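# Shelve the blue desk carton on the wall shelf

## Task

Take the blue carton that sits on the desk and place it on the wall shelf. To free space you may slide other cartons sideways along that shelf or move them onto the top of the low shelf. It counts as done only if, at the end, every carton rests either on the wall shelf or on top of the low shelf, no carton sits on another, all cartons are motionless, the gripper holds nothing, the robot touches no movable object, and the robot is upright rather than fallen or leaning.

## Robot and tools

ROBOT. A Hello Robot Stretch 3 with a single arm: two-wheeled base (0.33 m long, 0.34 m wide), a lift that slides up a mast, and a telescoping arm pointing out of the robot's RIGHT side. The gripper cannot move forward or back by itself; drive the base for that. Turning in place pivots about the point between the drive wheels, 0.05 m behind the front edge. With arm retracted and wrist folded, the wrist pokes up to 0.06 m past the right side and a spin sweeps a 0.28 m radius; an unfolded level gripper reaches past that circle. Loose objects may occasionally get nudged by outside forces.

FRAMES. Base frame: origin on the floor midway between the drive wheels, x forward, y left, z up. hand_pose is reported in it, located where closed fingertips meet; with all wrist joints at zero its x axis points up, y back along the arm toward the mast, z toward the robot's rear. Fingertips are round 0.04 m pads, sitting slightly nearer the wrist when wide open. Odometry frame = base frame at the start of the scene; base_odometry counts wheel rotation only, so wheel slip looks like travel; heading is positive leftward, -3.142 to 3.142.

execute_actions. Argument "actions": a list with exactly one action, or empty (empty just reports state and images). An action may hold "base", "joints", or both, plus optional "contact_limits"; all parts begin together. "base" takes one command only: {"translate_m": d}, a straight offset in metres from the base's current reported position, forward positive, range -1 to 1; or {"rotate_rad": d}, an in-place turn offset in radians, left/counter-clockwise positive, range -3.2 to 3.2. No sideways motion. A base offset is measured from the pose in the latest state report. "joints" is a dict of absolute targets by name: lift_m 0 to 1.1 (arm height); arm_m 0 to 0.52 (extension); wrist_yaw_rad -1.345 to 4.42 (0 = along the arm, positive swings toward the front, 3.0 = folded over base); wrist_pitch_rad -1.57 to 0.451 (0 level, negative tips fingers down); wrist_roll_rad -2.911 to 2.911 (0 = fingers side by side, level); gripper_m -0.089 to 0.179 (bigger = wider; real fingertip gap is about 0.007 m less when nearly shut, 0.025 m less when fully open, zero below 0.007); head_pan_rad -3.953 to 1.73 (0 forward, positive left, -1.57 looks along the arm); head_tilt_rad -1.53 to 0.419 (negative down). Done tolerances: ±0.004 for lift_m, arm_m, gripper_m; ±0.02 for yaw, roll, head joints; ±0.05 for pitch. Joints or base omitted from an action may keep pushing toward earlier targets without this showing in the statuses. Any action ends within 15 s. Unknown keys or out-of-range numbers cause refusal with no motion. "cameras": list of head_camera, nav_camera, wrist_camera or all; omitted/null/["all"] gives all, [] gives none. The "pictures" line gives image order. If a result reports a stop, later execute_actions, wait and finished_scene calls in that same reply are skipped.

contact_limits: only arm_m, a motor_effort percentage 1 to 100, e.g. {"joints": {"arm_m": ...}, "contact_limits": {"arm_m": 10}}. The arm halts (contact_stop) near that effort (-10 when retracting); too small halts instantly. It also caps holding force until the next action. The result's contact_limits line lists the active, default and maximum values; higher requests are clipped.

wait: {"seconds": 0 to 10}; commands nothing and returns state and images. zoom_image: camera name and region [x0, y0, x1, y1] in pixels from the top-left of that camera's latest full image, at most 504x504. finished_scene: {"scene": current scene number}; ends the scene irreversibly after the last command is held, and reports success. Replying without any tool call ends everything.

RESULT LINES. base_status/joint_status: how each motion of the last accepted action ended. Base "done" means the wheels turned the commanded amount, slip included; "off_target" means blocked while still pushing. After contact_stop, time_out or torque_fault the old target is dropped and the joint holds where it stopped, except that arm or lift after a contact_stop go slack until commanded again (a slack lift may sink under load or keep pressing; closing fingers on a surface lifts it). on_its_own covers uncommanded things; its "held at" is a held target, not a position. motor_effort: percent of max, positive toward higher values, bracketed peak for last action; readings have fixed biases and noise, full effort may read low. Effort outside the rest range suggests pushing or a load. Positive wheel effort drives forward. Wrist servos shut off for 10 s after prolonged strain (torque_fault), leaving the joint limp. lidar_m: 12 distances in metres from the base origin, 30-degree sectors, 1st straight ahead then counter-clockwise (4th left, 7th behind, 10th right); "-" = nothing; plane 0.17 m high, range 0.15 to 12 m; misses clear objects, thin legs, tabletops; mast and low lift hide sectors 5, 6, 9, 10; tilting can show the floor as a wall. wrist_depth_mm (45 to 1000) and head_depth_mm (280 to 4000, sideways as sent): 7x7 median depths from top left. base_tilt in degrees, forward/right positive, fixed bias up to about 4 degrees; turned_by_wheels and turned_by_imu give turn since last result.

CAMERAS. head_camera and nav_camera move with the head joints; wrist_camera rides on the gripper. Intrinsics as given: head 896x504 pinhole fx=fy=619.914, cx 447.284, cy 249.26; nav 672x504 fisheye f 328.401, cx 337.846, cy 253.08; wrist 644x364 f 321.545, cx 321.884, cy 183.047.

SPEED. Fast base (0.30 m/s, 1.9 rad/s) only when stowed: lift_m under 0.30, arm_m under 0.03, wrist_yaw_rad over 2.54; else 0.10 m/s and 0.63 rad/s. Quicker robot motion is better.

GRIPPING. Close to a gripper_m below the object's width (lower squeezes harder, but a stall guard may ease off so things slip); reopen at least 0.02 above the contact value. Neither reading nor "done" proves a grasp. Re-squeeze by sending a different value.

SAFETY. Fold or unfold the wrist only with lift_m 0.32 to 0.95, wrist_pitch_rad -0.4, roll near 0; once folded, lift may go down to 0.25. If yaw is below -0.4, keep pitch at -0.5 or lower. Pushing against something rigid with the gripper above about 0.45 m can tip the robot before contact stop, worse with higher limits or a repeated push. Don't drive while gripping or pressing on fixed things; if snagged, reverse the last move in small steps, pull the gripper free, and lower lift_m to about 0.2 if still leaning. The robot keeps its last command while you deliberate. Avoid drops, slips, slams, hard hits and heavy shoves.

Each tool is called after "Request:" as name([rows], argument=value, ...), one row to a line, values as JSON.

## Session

Request:
execute_actions([
  {"joints":{"head_tilt_rad":-0.3,"lift_m":0.28}},
])

Scene clock: 2.17 s.
base_odometry: x=+0.000 y=+0.000 heading=+0.000 (m, m, rad; odometry frame)
turned_by_wheels: +0.000 (rad since the last result)
turned_by_imu: +0.000 (rad since the last result)
base_tilt: forward=-0.7 right=+0.0 (deg)
lidar_m: 1.95 2.53 2.23 2.25 1.94 1.44 1.62 2.24 2.12 2.17 2.01 1.91
head_depth_mm: 1581 1678 1755 1865 1990 1839 1429 / 1665 1760 1843 1986 2087 1820 1434 / 1742 1844 1941 2089 2202 1822 1438 / 1817 1932 2054 2188 2304 1826 1435 / 1909 2024 2177 2311 2417 1827 1430 / 2018 2158 2315 2495 2502 1823 1424 / 2141 2307 2505 2756 2508 1821 1435
base_status: not commanded
joint_positions: lift_m=+0.281 arm_m=+0.002 wrist_yaw_rad=+2.876 wrist_pitch_rad=-0.415 wrist_roll_rad=+0.015 gripper_m=+0.037 head_pan_rad=-0.019 head_tilt_rad=-0.296
joint_status: all done
motor_effort: left_wheel=-1(0) right_wheel=+0(1) lift_m=+16(28) arm_m=-1(0) wrist_yaw_rad=+0(0) wrist_pitch_rad=+8(8) wrist_roll_rad=+0(0) gripper_m=+1(0) head_pan_rad=+1(0) head_tilt_rad=-2(23) (%)
hand_pose: x=+0.0377 y=+0.0699 z=+0.2938 quat_wxyz=(+0.237, +0.710, +0.051, +0.661) (m; base frame)
wrist_depth_mm: - - - - - - - / - - - - - - - / 979 - - - - - - / 748 - 752 773 782 770 783 / 622 - 615 613 655 620 621 / 508 496 - 508 526 515 517 / 453 - - 448 426 448 438
pictures: head_camera (sideways: a quarter turn clockwise sets it upright), nav_camera (sideways: a quarter turn counterclockwise sets it upright), wrist_camera
Images, in order (width x height): head_camera 896x504, nav_camera 672x504, wrist_camera 644x364.

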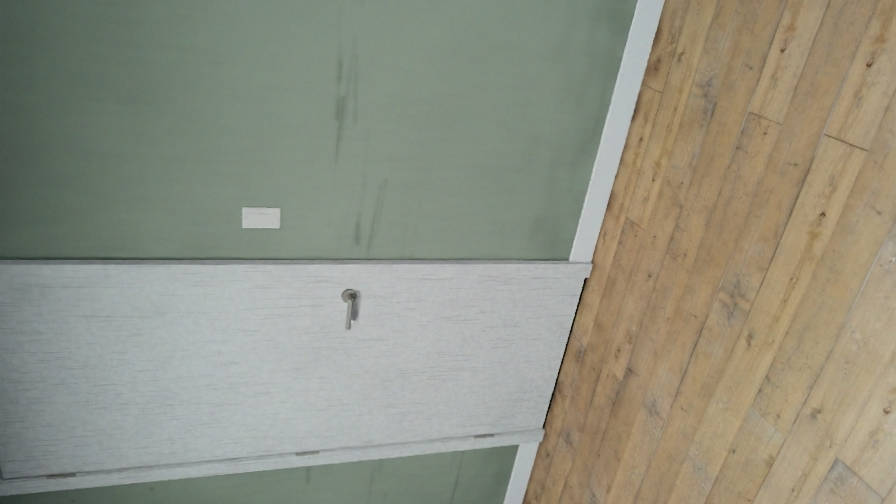

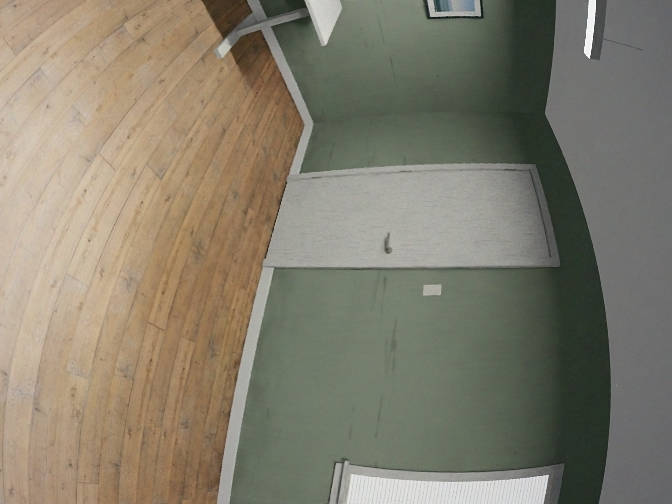

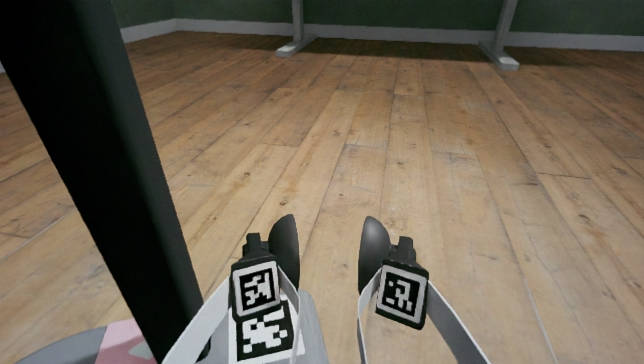

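Request:
execute_actions([
  {"base":{"rotate_rad":1.09}},
], cameras=["head_camera"])

Request:
execute_actions([
  {"base":{"translate_m":-1},"joints":{"head_pan_rad":-3.14,"head_tilt_rad":-0.5}},
], cameras=["head_camera","nav_camera"])

Scene clock: 4.60 s.
base_odometry: x=+0.000 y=+0.000 heading=+1.090 (m, m, rad; odometry frame)
turned_by_wheels: +1.090 (rad since the last result)
turned_by_imu: +1.102 (rad since the last result)
base_tilt: forward=-0.7 right=+0.1 (deg)
lidar_m: 2.23 2.25 1.50 1.45 1.90 2.20 2.12 2.19 1.99 1.91 1.97 2.25
head_depth_mm: 2246 2348 2509 2750 2495 1827 1439 / 2257 2351 2565 2396 2400 1833 1433 / 2240 2386 2534 2694 2514 1851 1438 / 2273 2381 2517 2727 2502 1823 1432 / 2256 2383 2564 2725 2518 1833 1435 / 2265 2378 2550 2380 2369 1815 1430 / 2228 2375 2545 2657 2469 1827 1438
base_status: done
joint_positions: lift_m=+0.281 arm_m=+0.002 wrist_yaw_rad=+2.876 wrist_pitch_rad=-0.415 wrist_roll_rad=+0.015 gripper_m=+0.037 head_pan_rad=-0.019 head_tilt_rad=-0.297
joint_status: not commanded
motor_effort: left_wheel=-3(8) right_wheel=+2(9) lift_m=+16(16) arm_m=-1(0) wrist_yaw_rad=+0(1) wrist_pitch_rad=+8(8) wrist_roll_rad=+0(1) gripper_m=+0(0) head_pan_rad=-1(1) head_tilt_rad=-2(2) (%)
hand_pose: x=+0.0377 y=+0.0699 z=+0.2938 quat_wxyz=(+0.237, +0.710, +0.051, +0.661) (m; base frame)
wrist_depth_mm: - - - - - - - / - - - - - - - / 957 - - - - - - / 749 - 778 775 778 759 773 / 611 - 625 610 631 619 628 / 504 505 - 510 510 519 517 / 450 - - 451 432 440 441
pictures: head_camera (sideways: a quarter turn clockwise sets it upright)
Images, in order (width x height): head_camera 896x504.

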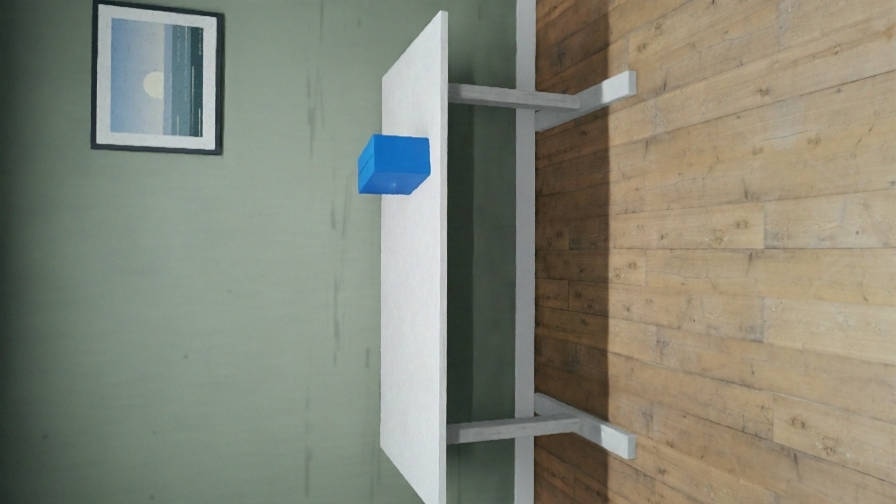

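Scene clock: 9.53 s.
base_odometry: x=-0.463 y=-0.886 heading=+1.090 (m, m, rad; odometry frame)
turned_by_wheels: +0.000 (rad since the last result)
turned_by_imu: -0.001 (rad since the last result)
base_tilt: forward=-0.7 right=+0.1 (deg)
lidar_m: 3.18 2.62 1.64 1.43 1.62 1.17 1.12 1.15 1.57 1.92 1.99 2.69
head_depth_mm: 917 1004 1093 974 1411 1508 1242 / 918 1010 1114 1139 1419 1505 1248 / 919 1010 1100 976 1422 1508 1250 / 920 1012 1123 1166 1442 1505 1251 / 923 1019 1110 980 1435 1504 1249 / 925 1022 1129 1117 1432 1505 1245 / 927 1020 1115 993 1444 1485 1244
base_status: done
joint_positions: lift_m=+0.280 arm_m=+0.002 wrist_yaw_rad=+2.876 wrist_pitch_rad=-0.416 wrist_roll_rad=+0.015 gripper_m=+0.037 head_pan_rad=-3.133 head_tilt_rad=-0.494
joint_status: all done
motor_effort: left_wheel=-3(10) right_wheel=+2(4) lift_m=+16(17) arm_m=-1(1) wrist_yaw_rad=+0(1) wrist_pitch_rad=+8(8) wrist_roll_rad=-1(0) gripper_m=+0(1) head_pan_rad=-3(49) head_tilt_rad=-3(17) (%)
hand_pose: x=+0.0377 y=+0.0699 z=+0.2937 quat_wxyz=(+0.237, +0.710, +0.051, +0.661) (m; base frame)
wrist_depth_mm: - - - - - - - / - - - - - - - / 958 - - - - - - / 764 - 766 753 768 771 771 / 613 - 627 617 653 619 619 / 507 498 - 507 521 520 526 / 449 - - 450 424 445 440
pictures: head_camera (sideways: a quarter turn clockwise sets it upright), nav_camera (sideways: a quarter turn counterclockwise sets it upright)
Images, in order (width x height): head_camera 896x504, nav_camera 672x504.

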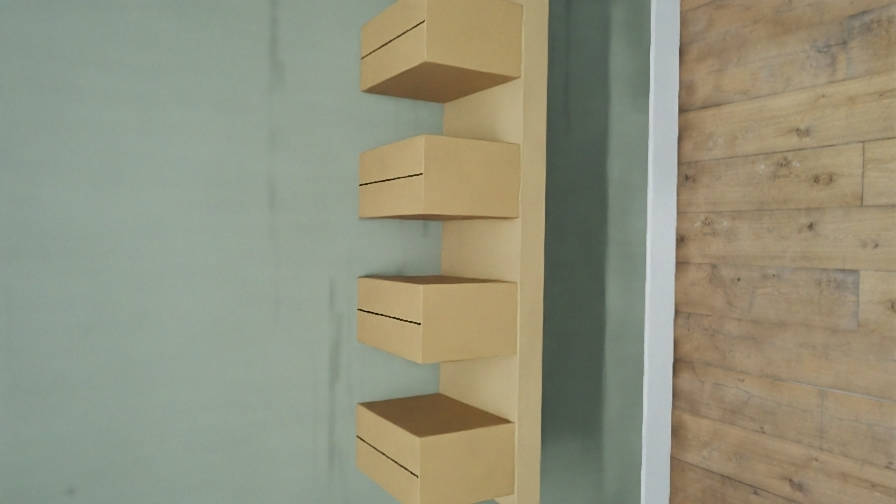

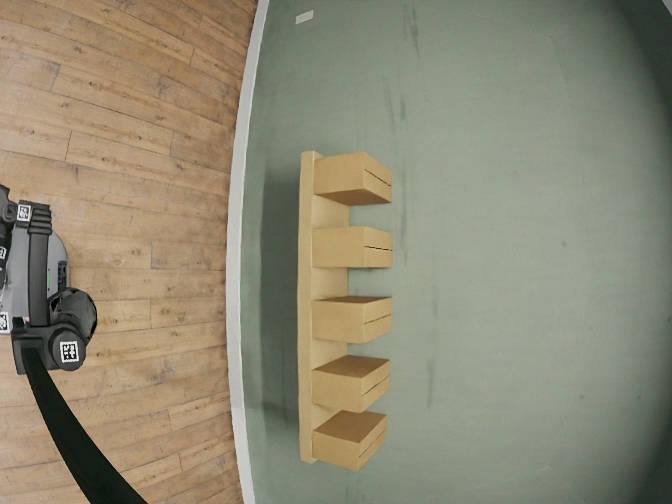

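Request:
execute_actions([
  {"base":{"translate_m":-0.27},"joints":{"lift_m":0.68,"wrist_yaw_rad":0,"gripper_m":0,"head_pan_rad":-1.57,"head_tilt_rad":-0.7}},
], cameras=[])

Request:
execute_actions([
  {"base":{"rotate_rad":-1.56},"joints":{"wrist_pitch_rad":0}},
], cameras=["head_camera","wrist_camera"])

Scene clock: 14.37 s.
base_odometry: x=-0.588 y=-1.126 heading=+1.090 (m, m, rad; odometry frame)
turned_by_wheels: +0.000 (rad since the last result)
turned_by_imu: +0.000 (rad since the last result)
base_tilt: forward=-0.7 right=+0.1 (deg)
lidar_m: 3.45 2.20 1.48 1.75 1.23 0.89 0.85 0.88 1.19 1.92 1.99 2.69
head_depth_mm: 1607 1844 2122 1930 1562 1325 1185 / 1623 1840 2123 1920 1578 1330 1190 / 1627 1848 2137 1938 1579 1360 - / 1629 1848 2159 1936 1568 1344 1145 / 1611 1829 2154 1937 1576 1321 1143 / 1626 1858 2140 1934 1568 1318 1143 / 1639 1855 2154 1924 1572 1324 1146
base_status: done
joint_positions: lift_m=+0.679 arm_m=+0.002 wrist_yaw_rad=+0.002 wrist_pitch_rad=-0.416 wrist_roll_rad=+0.015 gripper_m=+0.000 head_pan_rad=-1.577 head_tilt_rad=-0.692
joint_status: all done
motor_effort: left_wheel=-3(10) right_wheel=+2(7) lift_m=+41(44) arm_m=+0(0) wrist_yaw_rad=-3(5) wrist_pitch_rad=+8(8) wrist_roll_rad=+0(0) gripper_m=-2(85) head_pan_rad=+3(48) head_tilt_rad=-3(19) (%)
hand_pose: x=-0.0210 y=-0.3716 z=+0.6927 quat_wxyz=(+0.687, +0.146, -0.697, -0.147) (m; base frame)
wrist_depth_mm: - - - - - - - / - - - - - - - / - - - - - - - / - - - - - - 977 / - - - - - - 962 / 994 991 - - - - 955 / 854 865 840 856 868 874 867
pictures: none
No camera images: the call's "cameras" was empty. Leave "cameras" out to get every camera's image.

Scene clock: 17.80 s.
base_odometry: x=-0.588 y=-1.126 heading=-0.470 (m, m, rad; odometry frame)
turned_by_wheels: -1.560 (rad since the last result)
turned_by_imu: -1.580 (rad since the last result)
base_tilt: forward=-0.7 right=+0.1 (deg)
lidar_m: 1.92 1.99 2.69 3.46 2.20 1.49 1.75 1.23 0.89 0.85 0.88 1.19
head_depth_mm: 697 791 856 792 1318 1327 1191 / 696 791 890 839 1320 1320 1188 / 698 794 845 744 1277 1356 - / 699 794 917 921 1303 1364 1123 / 700 796 859 767 1333 1323 1146 / 699 795 877 787 1323 1326 1146 / 700 798 879 855 1332 1333 1145
base_status: done
joint_positions: lift_m=+0.679 arm_m=+0.002 wrist_yaw_rad=+0.002 wrist_pitch_rad=-0.021 wrist_roll_rad=+0.015 gripper_m=+0.000 head_pan_rad=-1.577 head_tilt_rad=-0.692
joint_status: all done
motor_effort: left_wheel=+2(5) right_wheel=-3(5) lift_m=+41(42) arm_m=+0(0) wrist_yaw_rad=-2(3) wrist_pitch_rad=+11(14) wrist_roll_rad=+0(0) gripper_m=-2(1) head_pan_rad=+3(4) head_tilt_rad=-4(3) (%)
hand_pose: x=-0.0211 y=-0.4027 z=+0.7888 quat_wxyz=(+0.702, +0.008, -0.712, -0.007) (m; base frame)
wrist_depth_mm: 581 582 585 570 570 581 560 / 594 597 602 598 578 587 583 / 420 492 431 605 356 513 590 / 381 466 362 613 360 433 357 / 388 437 378 553 375 431 370 / 384 388 383 - 381 378 381 / 693 693 684 683 672 681 679
pictures: head_camera (sideways: a quarter turn clockwise sets it upright), wrist_camera
Images, in order (width x height): head_camera 896x504, wrist_camera 644x364.

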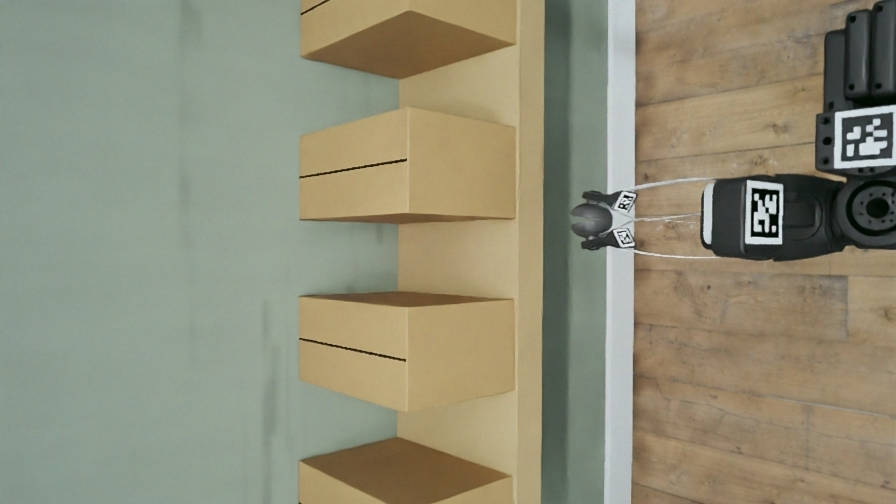

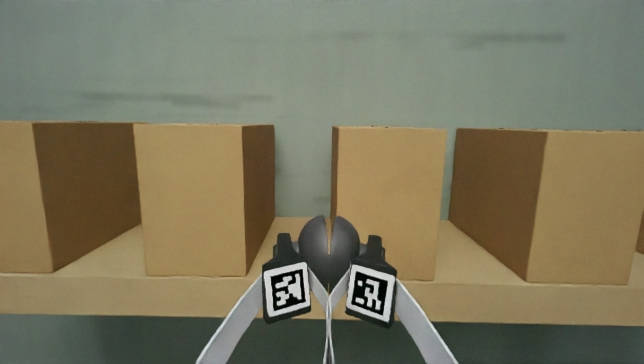

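Request:
execute_actions([
  {"base":{"translate_m":0.04},"joints":{"lift_m":0.665,"arm_m":0.32}},
], cameras=[])

Request:
execute_actions([
  {"joints":{"gripper_m":0.179}},
], cameras=[])

Request:
execute_actions([
  {"joints":{"gripper_m":0.05,"arm_m":0.05}},
], cameras=["head_camera"])

Request:
execute_actions([
  {"base":{"rotate_rad":1.41},"joints":{"arm_m":0,"wrist_yaw_rad":3.0,"wrist_pitch_rad":-0.4,"lift_m":0.28,"head_pan_rad":0.2,"head_tilt_rad":-0.5}},
], cameras=[])

Request:
execute_actions([
  {"base":{"translate_m":1.0}},
], cameras=[])

Request:
execute_actions([
  {"base":{"translate_m":1.0}},
], cameras=["head_camera"])

Scene clock: 22.30 s.
base_odometry: x=-0.552 y=-1.144 heading=-0.470 (m, m, rad; odometry frame)
turned_by_wheels: +0.000 (rad since the last result)
turned_by_imu: +0.001 (rad since the last result)
base_tilt: forward=-0.7 right=+0.1 (deg)
lidar_m: 1.88 1.95 2.65 3.46 2.22 1.53 1.76 1.22 0.89 0.85 0.88 1.19
head_depth_mm: 696 789 871 867 1315 1322 1154 / 696 789 855 722 1314 - 1119 / 697 794 875 736 1390 1326 1142 / 697 790 896 894 1370 1321 1138 / 698 794 846 742 1323 1328 1142 / 700 793 918 890 1333 1326 1144 / 701 797 857 788 1337 1327 1146
base_status: done
joint_positions: lift_m=+0.666 arm_m=+0.320 wrist_yaw_rad=+0.001 wrist_pitch_rad=-0.020 wrist_roll_rad=+0.015 gripper_m=+0.000 head_pan_rad=-1.577 head_tilt_rad=-0.692
joint_status: all done
motor_effort: left_wheel=+2(6) right_wheel=-3(6) lift_m=+16(39) arm_m=+2(1) wrist_yaw_rad=-2(1) wrist_pitch_rad=+11(11) wrist_roll_rad=+0(0) gripper_m=-2(2) head_pan_rad=+4(3) head_tilt_rad=-4(4) (%)
hand_pose: x=-0.0211 y=-0.7204 z=+0.7750 quat_wxyz=(+0.702, +0.008, -0.712, -0.007) (m; base frame)
wrist_depth_mm: 274 275 272 272 272 272 270 / 275 278 281 282 277 279 66 / - 95 193 289 180 90 60 / - 96 193 297 178 89 60 / - 96 196 300 177 89 59 / - 97 171 - 153 88 59 / - 97 216 256 201 88 59
pictures: none
No camera images: the call's "cameras" was empty. Leave "cameras" out to get every camera's image.

Scene clock: 24.57 s.
base_odometry: x=-0.552 y=-1.144 heading=-0.470 (m, m, rad; odometry frame)
turned_by_wheels: +0.000 (rad since the last result)
turned_by_imu: +0.000 (rad since the last result)
base_tilt: forward=-0.7 right=+0.1 (deg)
lidar_m: 1.88 1.95 2.64 3.45 2.22 1.53 1.77 1.22 0.89 0.85 0.88 1.19
head_depth_mm: 694 790 854 733 1320 1321 1155 / 696 789 846 735 1322 - 1117 / 698 793 893 970 1384 1325 1146 / 697 791 915 951 1365 1326 1141 / 701 794 860 762 1322 1316 1138 / 700 794 879 732 1329 1322 1141 / 699 794 859 789 1330 1320 1139
base_status: not commanded
joint_positions: lift_m=+0.666 arm_m=+0.320 wrist_yaw_rad=+0.001 wrist_pitch_rad=-0.020 wrist_roll_rad=+0.015 gripper_m=+0.179 head_pan_rad=-1.577 head_tilt_rad=-0.692
joint_status: all done
motor_effort: left_wheel=+2(2) right_wheel=-3(3) lift_m=+16(16) arm_m=+1(2) wrist_yaw_rad=-2(2) wrist_pitch_rad=+10(10) wrist_roll_rad=+0(1) gripper_m=+0(90) head_pan_rad=+4(3) head_tilt_rad=-4(3) (%)
hand_pose: x=-0.0212 y=-0.7204 z=+0.7750 quat_wxyz=(+0.702, +0.008, -0.712, -0.007) (m; base frame)
wrist_depth_mm: 274 274 273 273 271 272 270 / 278 282 280 280 280 280 276 / 138 185 289 287 287 193 137 / 138 186 294 297 294 194 137 / 136 199 304 307 304 205 137 / - 219 313 316 307 214 126 / - 202 256 254 257 206 -
pictures: none
No camera images: the call's "cameras" was empty. Leave "cameras" out to get every camera's image.

Scene clock: 27.77 s.
base_odometry: x=-0.552 y=-1.144 heading=-0.470 (m, m, rad; odometry frame)
turned_by_wheels: +0.000 (rad since the last result)
turned_by_imu: +0.001 (rad since the last result)
base_tilt: forward=-0.7 right=+0.0 (deg)
lidar_m: 1.89 1.95 2.64 3.46 2.22 1.52 1.76 1.23 0.88 0.85 0.88 1.19
head_depth_mm: 696 789 855 731 1310 1317 1155 / 699 792 848 757 1317 1358 - / 698 792 894 909 1318 1377 - / 699 792 915 926 1317 1332 1141 / 699 794 858 767 1324 1324 1140 / 701 794 876 731 1335 1322 1145 / 699 792 858 790 1331 1331 1145
base_status: not commanded
joint_positions: lift_m=+0.666 arm_m=+0.050 wrist_yaw_rad=+0.001 wrist_pitch_rad=-0.020 wrist_roll_rad=+0.015 gripper_m=+0.050 head_pan_rad=-1.577 head_tilt_rad=-0.692
joint_status: all done
motor_effort: left_wheel=+2(2) right_wheel=-4(3) lift_m=+16(16) arm_m=-3(2) wrist_yaw_rad=-1(1) wrist_pitch_rad=+10(11) wrist_roll_rad=+0(0) gripper_m=+0(88) head_pan_rad=+4(4) head_tilt_rad=-4(4) (%)
hand_pose: x=-0.0212 y=-0.4510 z=+0.7750 quat_wxyz=(+0.702, +0.008, -0.712, -0.007) (m; base frame)
wrist_depth_mm: 530 529 527 526 514 521 519 / 555 551 547 544 547 533 540 / 315 294 420 560 474 289 303 / 326 300 381 572 422 295 310 / 332 312 344 501 389 305 323 / 331 323 317 340 - 321 330 / 643 623 637 629 620 339 335
pictures: head_camera (sideways: a quarter turn clockwise sets it upright)
Images, in order (width x height): head_camera 896x504.

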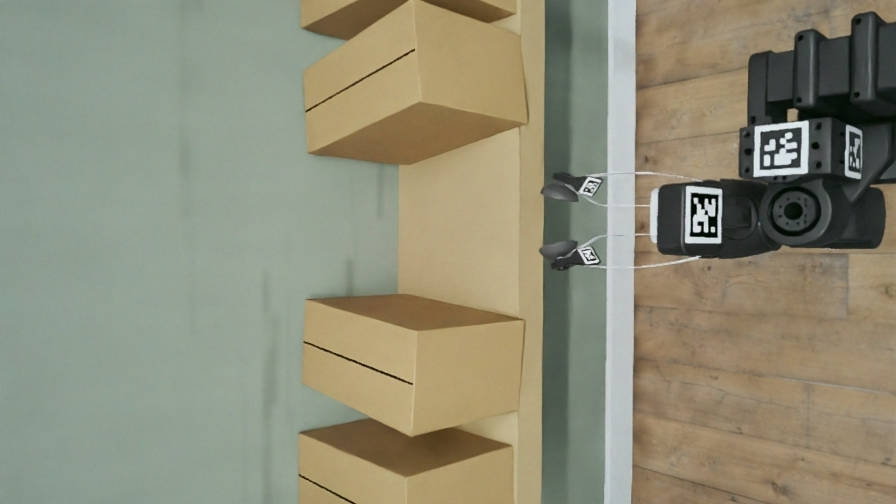

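Scene clock: 32.10 s.
base_odometry: x=-0.552 y=-1.144 heading=+0.940 (m, m, rad; odometry frame)
turned_by_wheels: +1.410 (rad since the last result)
turned_by_imu: +1.430 (rad since the last result)
base_tilt: forward=-0.7 right=+0.1 (deg)
lidar_m: 3.46 3.19 1.81 1.52 1.46 0.93 0.85 0.86 1.05 1.88 1.90 2.33
head_depth_mm: 3234 3507 3688 2521 1872 1494 1240 / 3202 3457 3535 2510 1894 1491 1242 / 3236 3452 3732 2517 1863 1494 1238 / 3284 3501 3767 2506 1876 1494 1239 / 3312 3508 3490 2498 1858 1485 1246 / 3289 3623 3752 2508 1871 1498 1236 / 3351 3683 3773 2491 1870 1485 1237
base_status: done
joint_positions: lift_m=+0.281 arm_m=+0.002 wrist_yaw_rad=+2.997 wrist_pitch_rad=-0.415 wrist_roll_rad=+0.015 gripper_m=+0.050 head_pan_rad=+0.193 head_tilt_rad=-0.507
joint_status: all done
joint sent to its limit — the command would take arm_m past its lower limit, so that joint was sent only as far as its limit.
motor_effort: left_wheel=-3(6) right_wheel=+3(6) lift_m=+16(14) arm_m=-3(3) wrist_yaw_rad=+1(1) wrist_pitch_rad=+8(11) wrist_roll_rad=+0(0) gripper_m=+0(1) head_pan_rad=+4(50) head_tilt_rad=+4(21) (%)
hand_pose: x=+0.0110 y=+0.0753 z=+0.2939 quat_wxyz=(+0.196, +0.706, +0.094, +0.674) (m; base frame)
wrist_depth_mm: - - - - - - - / - - - - - - - / - - - - - - - / 763 785 752 767 771 771 798 / 588 610 - 626 638 627 617 / 510 504 - 529 - 517 518 / 452 - - - 441 440 446
pictures: none
No camera images: the call's "cameras" was empty. Leave "cameras" out to get every camera's image.

Scene clock: 37.10 s.
base_odometry: x=+0.038 y=-0.337 heading=+0.940 (m, m, rad; odometry frame)
turned_by_wheels: +0.000 (rad since the last result)
turned_by_imu: +0.003 (rad since the last result)
base_tilt: forward=-0.7 right=+0.1 (deg)
lidar_m: 2.47 2.58 2.23 1.62 2.04 2.02 1.84 1.85 1.90 1.72 1.73 2.12
head_depth_mm: 2405 2638 2897 2523 1875 1494 1243 / 2399 2586 2873 2497 1858 1497 1240 / 2399 2553 2938 2491 1848 1498 1251 / 2432 2639 2955 2522 1876 1485 1240 / 2444 2639 3031 2521 1880 1496 1234 / 2480 2653 2975 2521 1873 1490 1232 / 2513 2706 3042 2507 1865 1487 1236
base_status: done
joint_positions: lift_m=+0.280 arm_m=+0.002 wrist_yaw_rad=+2.998 wrist_pitch_rad=-0.415 wrist_roll_rad=+0.015 gripper_m=+0.050 head_pan_rad=+0.193 head_tilt_rad=-0.506
joint_status: not commanded
motor_effort: left_wheel=-3(7) right_wheel=+3(10) lift_m=+17(16) arm_m=-2(2) wrist_yaw_rad=+0(1) wrist_pitch_rad=+8(8) wrist_roll_rad=+0(0) gripper_m=+1(0) head_pan_rad=+4(4) head_tilt_rad=+4(3) (%)
hand_pose: x=+0.0109 y=+0.0753 z=+0.2938 quat_wxyz=(+0.196, +0.706, +0.094, +0.674) (m; base frame)
wrist_depth_mm: - - - - - - - / - - - - - - - / - - - - - - - / 779 766 767 772 769 782 779 / 609 604 - 612 646 620 613 / 512 508 - 537 - 513 516 / 451 - - - 438 439 446
pictures: none
No camera images: the call's "cameras" was empty. Leave "cameras" out to get every camera's image.

Scene clock: 42.10 s.
base_odometry: x=+0.628 y=+0.471 heading=+0.939 (m, m, rad; odometry frame)
turned_by_wheels: +0.000 (rad since the last result)
turned_by_imu: +0.003 (rad since the last result)
base_tilt: forward=-0.7 right=+0.1 (deg)
lidar_m: 1.47 1.75 2.38 2.19 1.81 2.32 2.82 2.69 1.72 1.56 1.56 1.90
head_depth_mm: 1568 1715 1878 2123 1873 1497 1242 / 1576 1740 1691 1644 1799 1496 1246 / 1593 1751 1678 2182 1879 1497 1246 / 1597 1739 1262 2180 1872 1494 1241 / 1604 1771 1688 2182 1873 1484 1240 / 1608 1781 1690 2193 1871 1490 1239 / 1622 1783 1678 2197 1860 1495 1235
base_status: done
joint_positions: lift_m=+0.280 arm_m=+0.002 wrist_yaw_rad=+2.998 wrist_pitch_rad=-0.415 wrist_roll_rad=+0.015 gripper_m=+0.050 head_pan_rad=+0.193 head_tilt_rad=-0.506
joint_status: not commanded
motor_effort: left_wheel=-3(7) right_wheel=+2(9) lift_m=+16(16) arm_m=-2(2) wrist_yaw_rad=+0(1) wrist_pitch_rad=+8(8) wrist_roll_rad=+0(0) gripper_m=+0(0) head_pan_rad=+4(3) head_tilt_rad=+3(3) (%)
hand_pose: x=+0.0109 y=+0.0752 z=+0.2938 quat_wxyz=(+0.196, +0.706, +0.094, +0.674) (m; base frame)
wrist_depth_mm: - - - - - - - / - - - - - - - / - - - - - - - / 765 753 785 767 771 761 777 / 606 612 - 618 649 623 621 / 504 510 - 531 - 519 516 / 457 - - - 436 439 453
pictures: head_camera (sideways: a quarter turn clockwise sets it upright)
Images, in order (width x height): head_camera 896x504.

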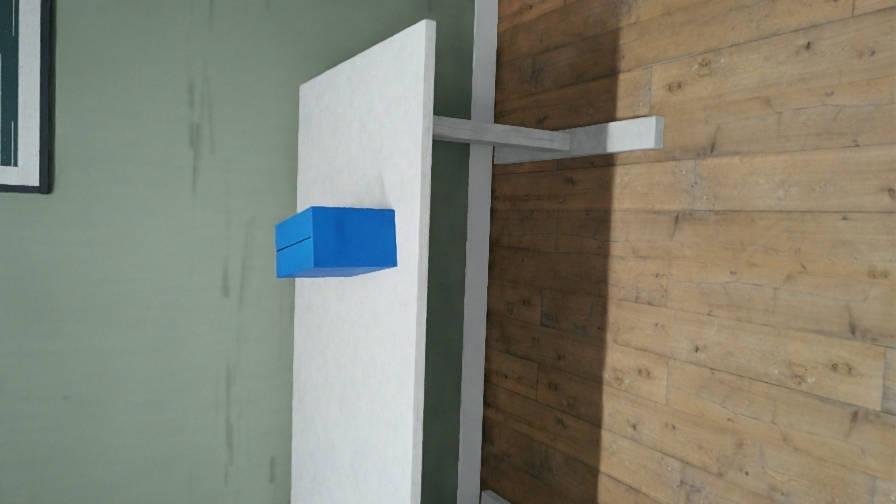

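Request:
execute_actions([
  {"base":{"translate_m":0.57}},
], cameras=[])

Request:
execute_actions([
  {"base":{"rotate_rad":1.87},"joints":{"head_pan_rad":-1.57,"head_tilt_rad":-0.7,"lift_m":0.73,"wrist_yaw_rad":0}},
], cameras=[])

Request:
execute_actions([
  {"joints":{"wrist_pitch_rad":0,"gripper_m":0.179}},
], cameras=["head_camera","wrist_camera"])

Scene clock: 46.10 s.
base_odometry: x=+0.965 y=+0.931 heading=+0.939 (m, m, rad; odometry frame)
turned_by_wheels: +0.000 (rad since the last result)
turned_by_imu: +0.002 (rad since the last result)
base_tilt: forward=-0.7 right=+0.1 (deg)
lidar_m: 0.90 1.36 1.38 2.28 2.29 2.37 3.36 2.53 1.61 1.45 1.46 1.49
head_depth_mm: 1092 1209 1326 1465 840 1412 1240 / 1099 1207 1339 1125 838 1412 1237 / 1107 1218 1343 1117 836 1367 1241 / 1113 1222 1370 1119 834 1449 1245 / 1116 1238 1383 770 781 1440 1233 / 1130 1247 1381 1018 804 1449 1243 / 1134 1247 1378 1118 834 1450 1238
base_status: done
joint_positions: lift_m=+0.280 arm_m=+0.002 wrist_yaw_rad=+2.998 wrist_pitch_rad=-0.415 wrist_roll_rad=+0.015 gripper_m=+0.050 head_pan_rad=+0.193 head_tilt_rad=-0.506
joint_status: not commanded
motor_effort: left_wheel=-3(6) right_wheel=+2(8) lift_m=+16(16) arm_m=-2(2) wrist_yaw_rad=+1(1) wrist_pitch_rad=+8(8) wrist_roll_rad=+0(0) gripper_m=+0(1) head_pan_rad=+5(4) head_tilt_rad=+3(4) (%)
hand_pose: x=+0.0109 y=+0.0752 z=+0.2938 quat_wxyz=(+0.196, +0.706, +0.095, +0.674) (m; base frame)
wrist_depth_mm: - - - - - - - / - - - - - - - / - - - - - - - / 749 765 788 770 789 766 764 / 603 613 - 607 639 619 621 / 511 502 - 531 - 508 522 / 449 - - - 439 440 442
pictures: none
No camera images: the call's "cameras" was empty. Leave "cameras" out to get every camera's image.

Scene clock: 51.03 s.
base_odometry: x=+0.965 y=+0.931 heading=+2.809 (m, m, rad; odometry frame)
turned_by_wheels: +1.870 (rad since the last result)
turned_by_imu: +1.895 (rad since the last result)
base_tilt: forward=-0.7 right=+0.0 (deg)
lidar_m: 2.12 2.07 3.40 3.37 1.83 1.45 1.45 1.61 0.90 1.35 1.38 2.29
head_depth_mm: 1093 1227 1105 855 1485 1329 - / 1113 1264 1110 855 1411 1316 - / 1138 1285 1104 855 1528 1340 - / 1152 1314 757 800 1527 1353 1116 / 1180 1324 1063 829 1571 1328 1139 / 1202 1339 1107 853 1572 1323 1147 / 1226 1375 1107 879 1573 1326 1140
base_status: done
joint_positions: lift_m=+0.729 arm_m=+0.002 wrist_yaw_rad=+0.002 wrist_pitch_rad=-0.416 wrist_roll_rad=+0.015 gripper_m=+0.050 head_pan_rad=-1.563 head_tilt_rad=-0.691
joint_status: all done
motor_effort: left_wheel=-3(10) right_wheel=+2(8) lift_m=+42(42) arm_m=-2(2) wrist_yaw_rad=-2(3) wrist_pitch_rad=+8(8) wrist_roll_rad=+0(0) gripper_m=-1(1) head_pan_rad=-4(49) head_tilt_rad=-3(21) (%)
hand_pose: x=-0.0210 y=-0.3719 z=+0.7427 quat_wxyz=(+0.687, +0.146, -0.697, -0.147) (m; base frame)
wrist_depth_mm: - - 779 377 957 924 890 / 526 518 482 414 543 549 941 / 407 385 386 362 362 363 363 / - - - - - - 314 / - - - - - - - / - - - - - - - / 947 889 888 919 908 933 906
pictures: none
No camera images: the call's "cameras" was empty. Leave "cameras" out to get every camera's image.

Scene clock: 52.80 s.
base_odometry: x=+0.965 y=+0.931 heading=+2.809 (m, m, rad; odometry frame)
turned_by_wheels: +0.000 (rad since the last result)
turned_by_imu: +0.000 (rad since the last result)
base_tilt: forward=-0.7 right=+0.1 (deg)
lidar_m: 2.12 2.07 3.40 3.37 1.83 1.45 1.45 1.61 0.90 1.35 1.39 2.29
head_depth_mm: 1090 1229 1109 852 1490 1332 - / 1121 1257 1108 856 1427 1296 - / 1128 1281 1103 855 1533 1394 - / 1159 1310 757 801 1538 1350 1141 / 1176 1328 1063 827 1580 1314 1137 / 1200 1344 1101 852 1570 1321 1141 / 1224 1374 1104 885 1571 1319 1143
base_status: not commanded
joint_positions: lift_m=+0.729 arm_m=+0.002 wrist_yaw_rad=+0.002 wrist_pitch_rad=-0.021 wrist_roll_rad=+0.015 gripper_m=+0.179 head_pan_rad=-1.563 head_tilt_rad=-0.691
joint_status: all done
motor_effort: left_wheel=-3(3) right_wheel=+3(3) lift_m=+42(42) arm_m=-2(2) wrist_yaw_rad=-1(2) wrist_pitch_rad=+11(10) wrist_roll_rad=+0(0) gripper_m=+1(88) head_pan_rad=-4(4) head_tilt_rad=-3(4) (%)
hand_pose: x=-0.0209 y=-0.4029 z=+0.8388 quat_wxyz=(+0.702, +0.008, -0.712, -0.007) (m; base frame)
wrist_depth_mm: - - - - - 957 944 / - - - - - 966 992 / - - - - - - 960 / 984 - 875 424 - - - / 534 582 504 448 553 576 - / 432 395 377 376 381 387 414 / - - - - 683 318 -
pictures: head_camera (sideways: a quarter turn clockwise sets it upright), wrist_camera
Images, in order (width x height): head_camera 896x504, wrist_camera 644x364.

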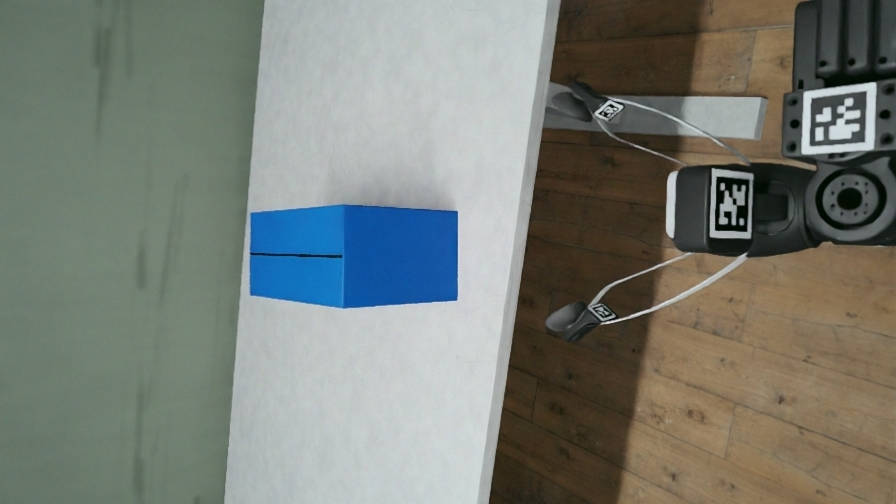

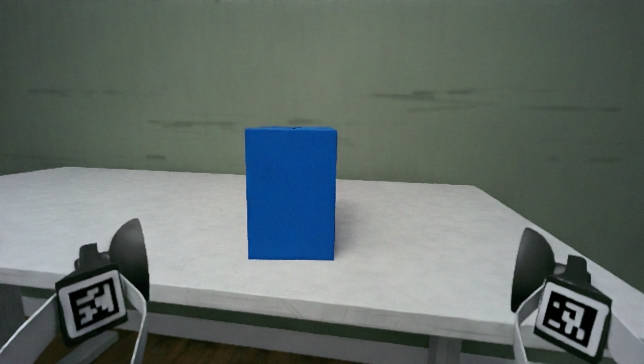

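Request:
execute_actions([
  {"base":{"translate_m":0.045},"joints":{"arm_m":0.305}},
], cameras=["wrist_camera"])

Request:
execute_actions([
  {"joints":{"gripper_m":0.06}},
], cameras=[])

Request:
execute_actions([
  {"joints":{"lift_m":0.77}},
], cameras=["wrist_camera"])

Scene clock: 56.53 s.
base_odometry: x=+0.922 y=+0.945 heading=+2.809 (m, m, rad; odometry frame)
turned_by_wheels: +0.000 (rad since the last result)
turned_by_imu: +0.001 (rad since the last result)
base_tilt: forward=-0.6 right=+0.1 (deg)
lidar_m: 2.11 2.02 3.37 3.36 1.88 1.50 1.49 1.65 0.92 1.36 1.36 2.25
head_depth_mm: 1095 1239 1104 854 1489 1351 - / 1114 1265 1108 911 1525 1308 1140 / 1142 1284 827 - 1528 1328 1145 / 1161 1326 789 801 1576 1318 1146 / 1181 1330 1105 856 1577 1335 1145 / 1205 1346 1106 881 1569 1332 1148 / 1237 1386 1108 881 1568 1323 1142
base_status: done
joint_positions: lift_m=+0.729 arm_m=+0.305 wrist_yaw_rad=+0.001 wrist_pitch_rad=-0.020 wrist_roll_rad=+0.015 gripper_m=+0.179 head_pan_rad=-1.563 head_tilt_rad=-0.691
joint_status: all done
motor_effort: left_wheel=-2(4) right_wheel=+3(7) lift_m=+42(42) arm_m=+2(3) wrist_yaw_rad=-2(1) wrist_pitch_rad=+10(11) wrist_roll_rad=+0(1) gripper_m=+0(0) head_pan_rad=-5(4) head_tilt_rad=-4(4) (%)
hand_pose: x=-0.0211 y=-0.7054 z=+0.8391 quat_wxyz=(+0.702, +0.008, -0.712, -0.007) (m; base frame)
wrist_depth_mm: 901 865 839 784 762 722 683 / 937 890 845 787 774 735 699 / 988 921 858 359 761 747 726 / 996 749 115 115 115 760 740 / 527 492 119 119 119 569 630 / 391 123 122 123 123 361 389 / 267 257 126 126 127 291 -
pictures: wrist_camera
Images, in order (width x height): wrist_camera 644x364.

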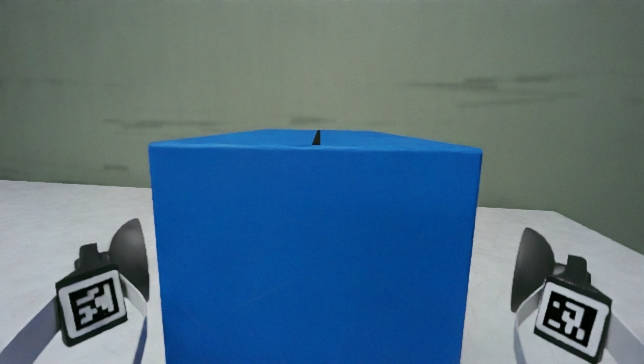

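Scene clock: 58.20 s.
base_odometry: x=+0.922 y=+0.945 heading=+2.809 (m, m, rad; odometry frame)
turned_by_wheels: +0.000 (rad since the last result)
turned_by_imu: +0.000 (rad since the last result)
base_tilt: forward=-0.7 right=+0.1 (deg)
lidar_m: 2.11 2.02 3.40 3.35 1.88 1.50 1.49 1.65 0.92 1.36 1.36 2.26
head_depth_mm: 1101 1240 1101 852 1490 1357 - / 1114 1265 1098 916 1536 1300 1144 / 1138 1285 791 - 1528 1318 1143 / 1161 1316 824 828 1577 1325 1141 / 1185 1331 1107 854 1566 1321 1151 / 1207 1343 1105 883 1572 1323 1145 / 1225 1383 1108 887 1564 1320 1143
base_status: not commanded
joint_positions: lift_m=+0.729 arm_m=+0.305 wrist_yaw_rad=+0.001 wrist_pitch_rad=-0.020 wrist_roll_rad=+0.015 gripper_m=+0.061 head_pan_rad=-1.563 head_tilt_rad=-0.691
joint_status: all done
motor_effort: left_wheel=-3(3) right_wheel=+2(3) lift_m=+42(42) arm_m=+2(2) wrist_yaw_rad=-2(2) wrist_pitch_rad=+10(10) wrist_roll_rad=+0(0) gripper_m=-24(100) head_pan_rad=-5(4) head_tilt_rad=-4(3) (%)
hand_pose: x=-0.0211 y=-0.7054 z=+0.8391 quat_wxyz=(+0.702, +0.008, -0.712, -0.007) (m; base frame)
wrist_depth_mm: 915 881 847 771 759 725 682 / 924 918 852 790 775 734 718 / 973 935 853 363 784 751 728 / - 917 119 119 119 771 740 / 536 535 123 123 122 525 621 / 361 390 127 127 126 127 388 / 294 269 131 131 131 276 292
pictures: none
No camera images: the call's "cameras" was empty. Leave "cameras" out to get every camera's image.

Scene clock: 59.37 s.
base_odometry: x=+0.922 y=+0.945 heading=+2.809 (m, m, rad; odometry frame)
turned_by_wheels: +0.000 (rad since the last result)
turned_by_imu: +0.000 (rad since the last result)
base_tilt: forward=-0.6 right=+0.1 (deg)
lidar_m: 2.11 2.02 3.38 3.34 1.88 1.50 1.49 1.65 0.92 1.36 1.36 2.26
head_depth_mm: 1100 1247 1105 853 1460 - - / 1122 1261 1105 - 1534 1315 1143 / 1139 1279 733 - 1547 1323 1147 / 1161 1302 757 825 1570 1332 1140 / 1183 1332 1102 855 1579 1326 1146 / 1210 1351 1106 883 1570 1308 1142 / 1229 1375 1104 881 1567 1323 1143
base_status: not commanded
joint_positions: lift_m=+0.769 arm_m=+0.305 wrist_yaw_rad=+0.001 wrist_pitch_rad=-0.029 wrist_roll_rad=+0.015 gripper_m=+0.068 head_pan_rad=-1.563 head_tilt_rad=-0.691
joint_status: all done
on_its_own: gripper_m is held at +0.066, not at your +0.060, by its stall guard, which is still easing
motor_effort: left_wheel=-3(2) right_wheel=+3(2) lift_m=+42(46) arm_m=+2(2) wrist_yaw_rad=-2(2) wrist_pitch_rad=+15(15) wrist_roll_rad=+0(0) gripper_m=-17(24) head_pan_rad=-4(4) head_tilt_rad=-4(3) (%)
hand_pose: x=-0.0211 y=-0.7051 z=+0.8768 quat_wxyz=(+0.702, +0.011, -0.712, -0.010) (m; base frame)
wrist_depth_mm: 924 844 820 780 766 714 684 / 937 909 863 812 775 745 718 / 987 936 873 833 763 761 713 / - 941 122 122 122 765 761 / 625 679 125 125 124 601 754 / 430 468 127 127 127 127 456 / 339 322 130 129 129 327 346
pictures: wrist_camera
Images, in order (width x height): wrist_camera 644x364.

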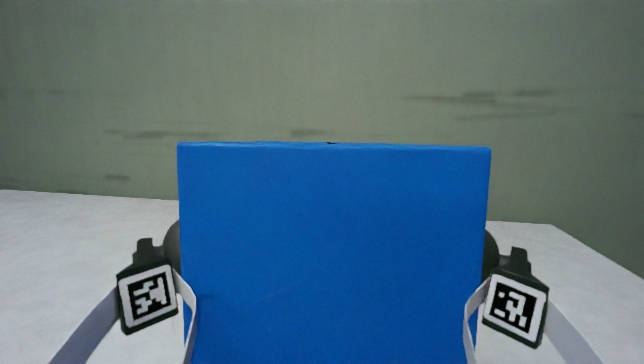

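Request:
execute_actions([
  {"base":{"rotate_rad":1.235},"joints":{"arm_m":0}},
], cameras=[])

Request:
execute_actions([
  {"base":{"translate_m":1}},
], cameras=[])

Request:
execute_actions([
  {"base":{"translate_m":1},"joints":{"lift_m":0.72}},
], cameras=[])

Request:
execute_actions([
  {"base":{"translate_m":0.4}},
], cameras=[])

Request:
execute_actions([
  {"base":{"rotate_rad":1.68}},
], cameras=["head_camera","wrist_camera"])

Scene clock: 63.33 s.
base_odometry: x=+0.922 y=+0.945 heading=-2.239 (m, m, rad; odometry frame)
turned_by_wheels: +1.235 (rad since the last result)
turned_by_imu: +1.252 (rad since the last result)
base_tilt: forward=-0.6 right=+0.1 (deg)
lidar_m: 3.36 2.66 1.67 1.50 1.50 1.50 0.92 1.37 1.36 2.23 2.02 2.33
head_depth_mm: 2002 2271 2198 1931 1568 1324 - / 1962 2243 2450 1926 1528 1341 - / 1950 2215 2403 535 515 - - / 1913 2159 2399 535 517 1292 1145 / 1876 2137 2370 1925 1548 1327 1142 / 1853 2106 2340 1920 1564 1326 1146 / 1839 2076 2295 1917 1572 1320 1149
base_status: done
joint_positions: lift_m=+0.769 arm_m=+0.002 wrist_yaw_rad=+0.001 wrist_pitch_rad=-0.030 wrist_roll_rad=+0.015 gripper_m=+0.074 head_pan_rad=-1.563 head_tilt_rad=-0.691
joint_status: all done
joint sent to its limit — the command would take arm_m past its lower limit, so that joint was sent only as far as its limit.
on_its_own: gripper_m is held at +0.073, not at your +0.060, by its stall guard, which is not easing now
motor_effort: left_wheel=-3(7) right_wheel=+2(8) lift_m=+42(42) arm_m=-2(3) wrist_yaw_rad=-1(2) wrist_pitch_rad=+15(15) wrist_roll_rad=+0(0) gripper_m=-20(22) head_pan_rad=-4(4) head_tilt_rad=-4(4) (%)
hand_pose: x=-0.0212 y=-0.4026 z=+0.8765 quat_wxyz=(+0.702, +0.011, -0.712, -0.010) (m; base frame)
wrist_depth_mm: - - - - - - - / - - - - - - - / - - - - - - - / - - 122 122 122 - - / - - 125 124 124 670 688 / - - 128 127 127 127 551 / - - 130 130 130 - -
pictures: none
No camera images: the call's "cameras" was empty. Leave "cameras" out to get every camera's image.

Scene clock: 74.77 s.
base_odometry: x=+0.302 y=+0.161 heading=-2.239 (m, m, rad; odometry frame)
turned_by_wheels: +0.000 (rad since the last result)
turned_by_imu: +0.003 (rad since the last result)
base_tilt: forward=-0.7 right=+0.1 (deg)
lidar_m: 2.40 2.41 1.87 1.69 1.69 2.04 1.91 2.06 2.28 1.66 1.72 2.52
head_depth_mm: 1830 2103 2345 1938 1569 1318 - / 1805 2075 2304 1920 1526 1337 - / 1786 2027 2265 534 516 - - / 1772 2013 2197 535 517 1295 1138 / 1741 1871 2085 1934 1545 1320 1146 / 1715 1881 2057 1914 1568 1327 1142 / 1683 1799 1965 1930 1570 1317 1142
base_status: done
joint_positions: lift_m=+0.769 arm_m=+0.002 wrist_yaw_rad=+0.001 wrist_pitch_rad=-0.030 wrist_roll_rad=+0.015 gripper_m=+0.074 head_pan_rad=-1.563 head_tilt_rad=-0.691
joint_status: not commanded
on_its_own: gripper_m is held at +0.073, not at your +0.060, by its stall guard, which is not easing now
motor_effort: left_wheel=-3(5) right_wheel=+2(7) lift_m=+42(42) arm_m=-2(3) wrist_yaw_rad=-1(1) wrist_pitch_rad=+15(15) wrist_roll_rad=+0(0) gripper_m=-20(19) head_pan_rad=-4(4) head_tilt_rad=-4(3) (%)
hand_pose: x=-0.0212 y=-0.4026 z=+0.8765 quat_wxyz=(+0.702, +0.011, -0.712, -0.010) (m; base frame)
wrist_depth_mm: - - - - - - - / - - - - - - - / - - - - - - - / - - 122 122 122 - - / - - 124 124 125 - - / - - 127 127 127 127 - / - - 130 130 129 - -
pictures: none
No camera images: the call's "cameras" was empty. Leave "cameras" out to get every camera's image.

Scene clock: 86.10 s.
base_odometry: x=-0.318 y=-0.624 heading=-2.240 (m, m, rad; odometry frame)
turned_by_wheels: +0.000 (rad since the last result)
turned_by_imu: +0.003 (rad since the last result)
base_tilt: forward=-0.7 right=+0.1 (deg)
lidar_m: 1.41 1.42 1.73 1.86 1.87 2.28 2.93 2.96 1.85 1.47 1.89 1.56
head_depth_mm: 1684 1808 1995 1923 1569 1323 1200 / 1657 1781 2010 1929 1559 1317 - / 1627 1779 1905 615 533 603 - / 1607 1752 1898 637 534 1270 1145 / 1589 1730 1858 1876 1573 1327 1141 / 1568 1753 2057 1934 1560 1324 1147 / 1545 1741 2001 1932 1576 1329 1143
base_status: done
joint_positions: lift_m=+0.720 arm_m=+0.002 wrist_yaw_rad=+0.001 wrist_pitch_rad=-0.030 wrist_roll_rad=+0.015 gripper_m=+0.074 head_pan_rad=-1.563 head_tilt_rad=-0.691
joint_status: all done
on_its_own: gripper_m is held at +0.073, not at your +0.060, by its stall guard, which is not easing now
motor_effort: left_wheel=-3(4) right_wheel=+3(7) lift_m=+17(36) arm_m=-2(2) wrist_yaw_rad=+0(1) wrist_pitch_rad=+15(15) wrist_roll_rad=+0(0) gripper_m=-20(20) head_pan_rad=-4(4) head_tilt_rad=-3(4) (%)
hand_pose: x=-0.0212 y=-0.4026 z=+0.8274 quat_wxyz=(+0.702, +0.011, -0.712, -0.011) (m; base frame)
wrist_depth_mm: - - - - - - - / - - - - - - - / - - - - - - - / - - 122 122 121 - - / - - 125 124 124 - - / - - 128 127 127 127 - / - - 129 129 130 - -
pictures: none
No camera images: the call's "cameras" was empty. Leave "cameras" out to get every camera's image.

Scene clock: 91.43 s.
base_odometry: x=-0.566 y=-0.938 heading=-2.240 (m, m, rad; odometry frame)
turned_by_wheels: +0.000 (rad since the last result)
turned_by_imu: +0.001 (rad since the last result)
base_tilt: forward=-0.7 right=+0.0 (deg)
lidar_m: 1.02 1.02 1.24 1.93 1.94 2.37 3.32 3.15 1.68 1.44 1.78 1.13
head_depth_mm: 1610 1765 1821 1903 1564 1326 1206 / 1582 1739 1840 1861 1569 1325 - / 1571 1720 1754 614 535 603 - / 1550 1750 1991 638 536 1268 1145 / 1528 1734 2012 1926 1570 1330 1140 / 1512 1711 1962 1932 1572 1321 1139 / 1491 1684 1932 1920 1570 1328 1143
base_status: done
joint_positions: lift_m=+0.720 arm_m=+0.002 wrist_yaw_rad=+0.001 wrist_pitch_rad=-0.030 wrist_roll_rad=+0.015 gripper_m=+0.074 head_pan_rad=-1.563 head_tilt_rad=-0.691
joint_status: not commanded
on_its_own: gripper_m is held at +0.073, not at your +0.060, by its stall guard, which is not easing now
motor_effort: left_wheel=-3(4) right_wheel=+3(8) lift_m=+17(17) arm_m=-2(2) wrist_yaw_rad=-1(2) wrist_pitch_rad=+16(15) wrist_roll_rad=+0(0) gripper_m=-19(20) head_pan_rad=-4(4) head_tilt_rad=-4(4) (%)
hand_pose: x=-0.0212 y=-0.4026 z=+0.8274 quat_wxyz=(+0.702, +0.011, -0.712, -0.011) (m; base frame)
wrist_depth_mm: - - - - - - - / - - - - - - - / - - - - - - - / - - 122 122 122 - - / - - 124 124 125 - - / - - 127 128 127 127 - / - - 130 129 130 - -
pictures: none
No camera images: the call's "cameras" was empty. Leave "cameras" out to get every camera's image.

Scene clock: 95.03 s.
base_odometry: x=-0.566 y=-0.938 heading=-0.560 (m, m, rad; odometry frame)
turned_by_wheels: +1.680 (rad since the last result)
turned_by_imu: +1.703 (rad since the last result)
base_tilt: forward=-0.7 right=+0.1 (deg)
lidar_m: 1.93 1.97 2.61 3.30 2.72 1.68 1.44 1.53 1.07 1.01 1.04 1.37
head_depth_mm: 850 959 881 968 1517 1318 1202 / 843 962 884 961 1494 1322 - / 844 958 923 616 534 603 - / 843 958 1079 638 535 1271 1140 / 842 957 1056 1020 1495 1323 1144 / 839 951 860 958 1485 1322 1143 / 836 949 923 951 1497 1323 1142
base_status: done
joint_positions: lift_m=+0.720 arm_m=+0.002 wrist_yaw_rad=+0.001 wrist_pitch_rad=-0.030 wrist_roll_rad=+0.015 gripper_m=+0.074 head_pan_rad=-1.563 head_tilt_rad=-0.691
joint_status: not commanded
on_its_own: gripper_m is held at +0.073, not at your +0.060, by its stall guard, which is not easing now
motor_effort: left_wheel=-3(6) right_wheel=+3(4) lift_m=+17(17) arm_m=-2(3) wrist_yaw_rad=-1(1) wrist_pitch_rad=+16(15) wrist_roll_rad=-1(0) gripper_m=-20(21) head_pan_rad=-4(4) head_tilt_rad=-4(4) (%)
hand_pose: x=-0.0212 y=-0.4026 z=+0.8274 quat_wxyz=(+0.702, +0.011, -0.712, -0.011) (m; base frame)
wrist_depth_mm: 699 707 729 737 738 740 761 / 715 735 742 753 745 765 761 / 744 740 762 790 769 816 782 / 526 523 122 122 122 547 547 / 543 536 124 124 124 560 569 / 827 547 127 127 127 127 895 / 862 861 130 129 130 935 928
pictures: head_camera (sideways: a quarter turn clockwise sets it upright), wrist_camera
Images, in order (width x height): head_camera 896x504, wrist_camera 644x364.

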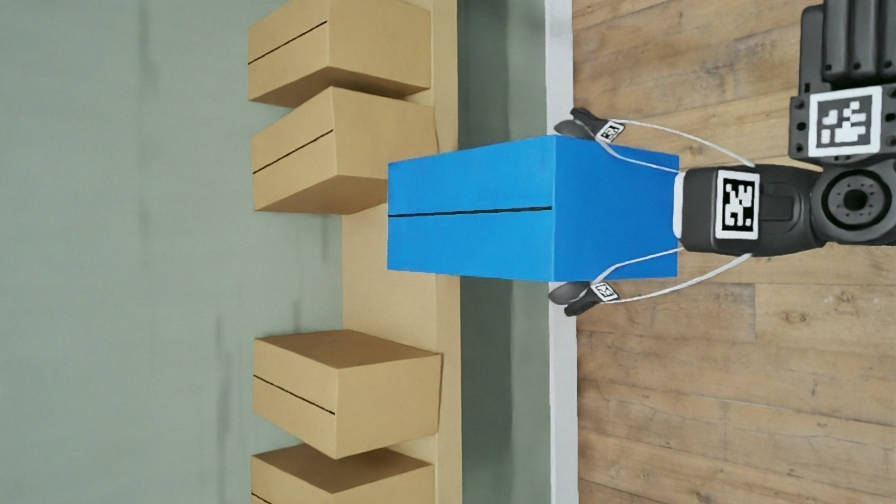

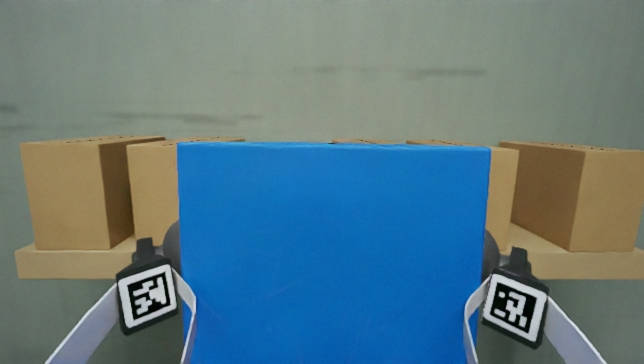

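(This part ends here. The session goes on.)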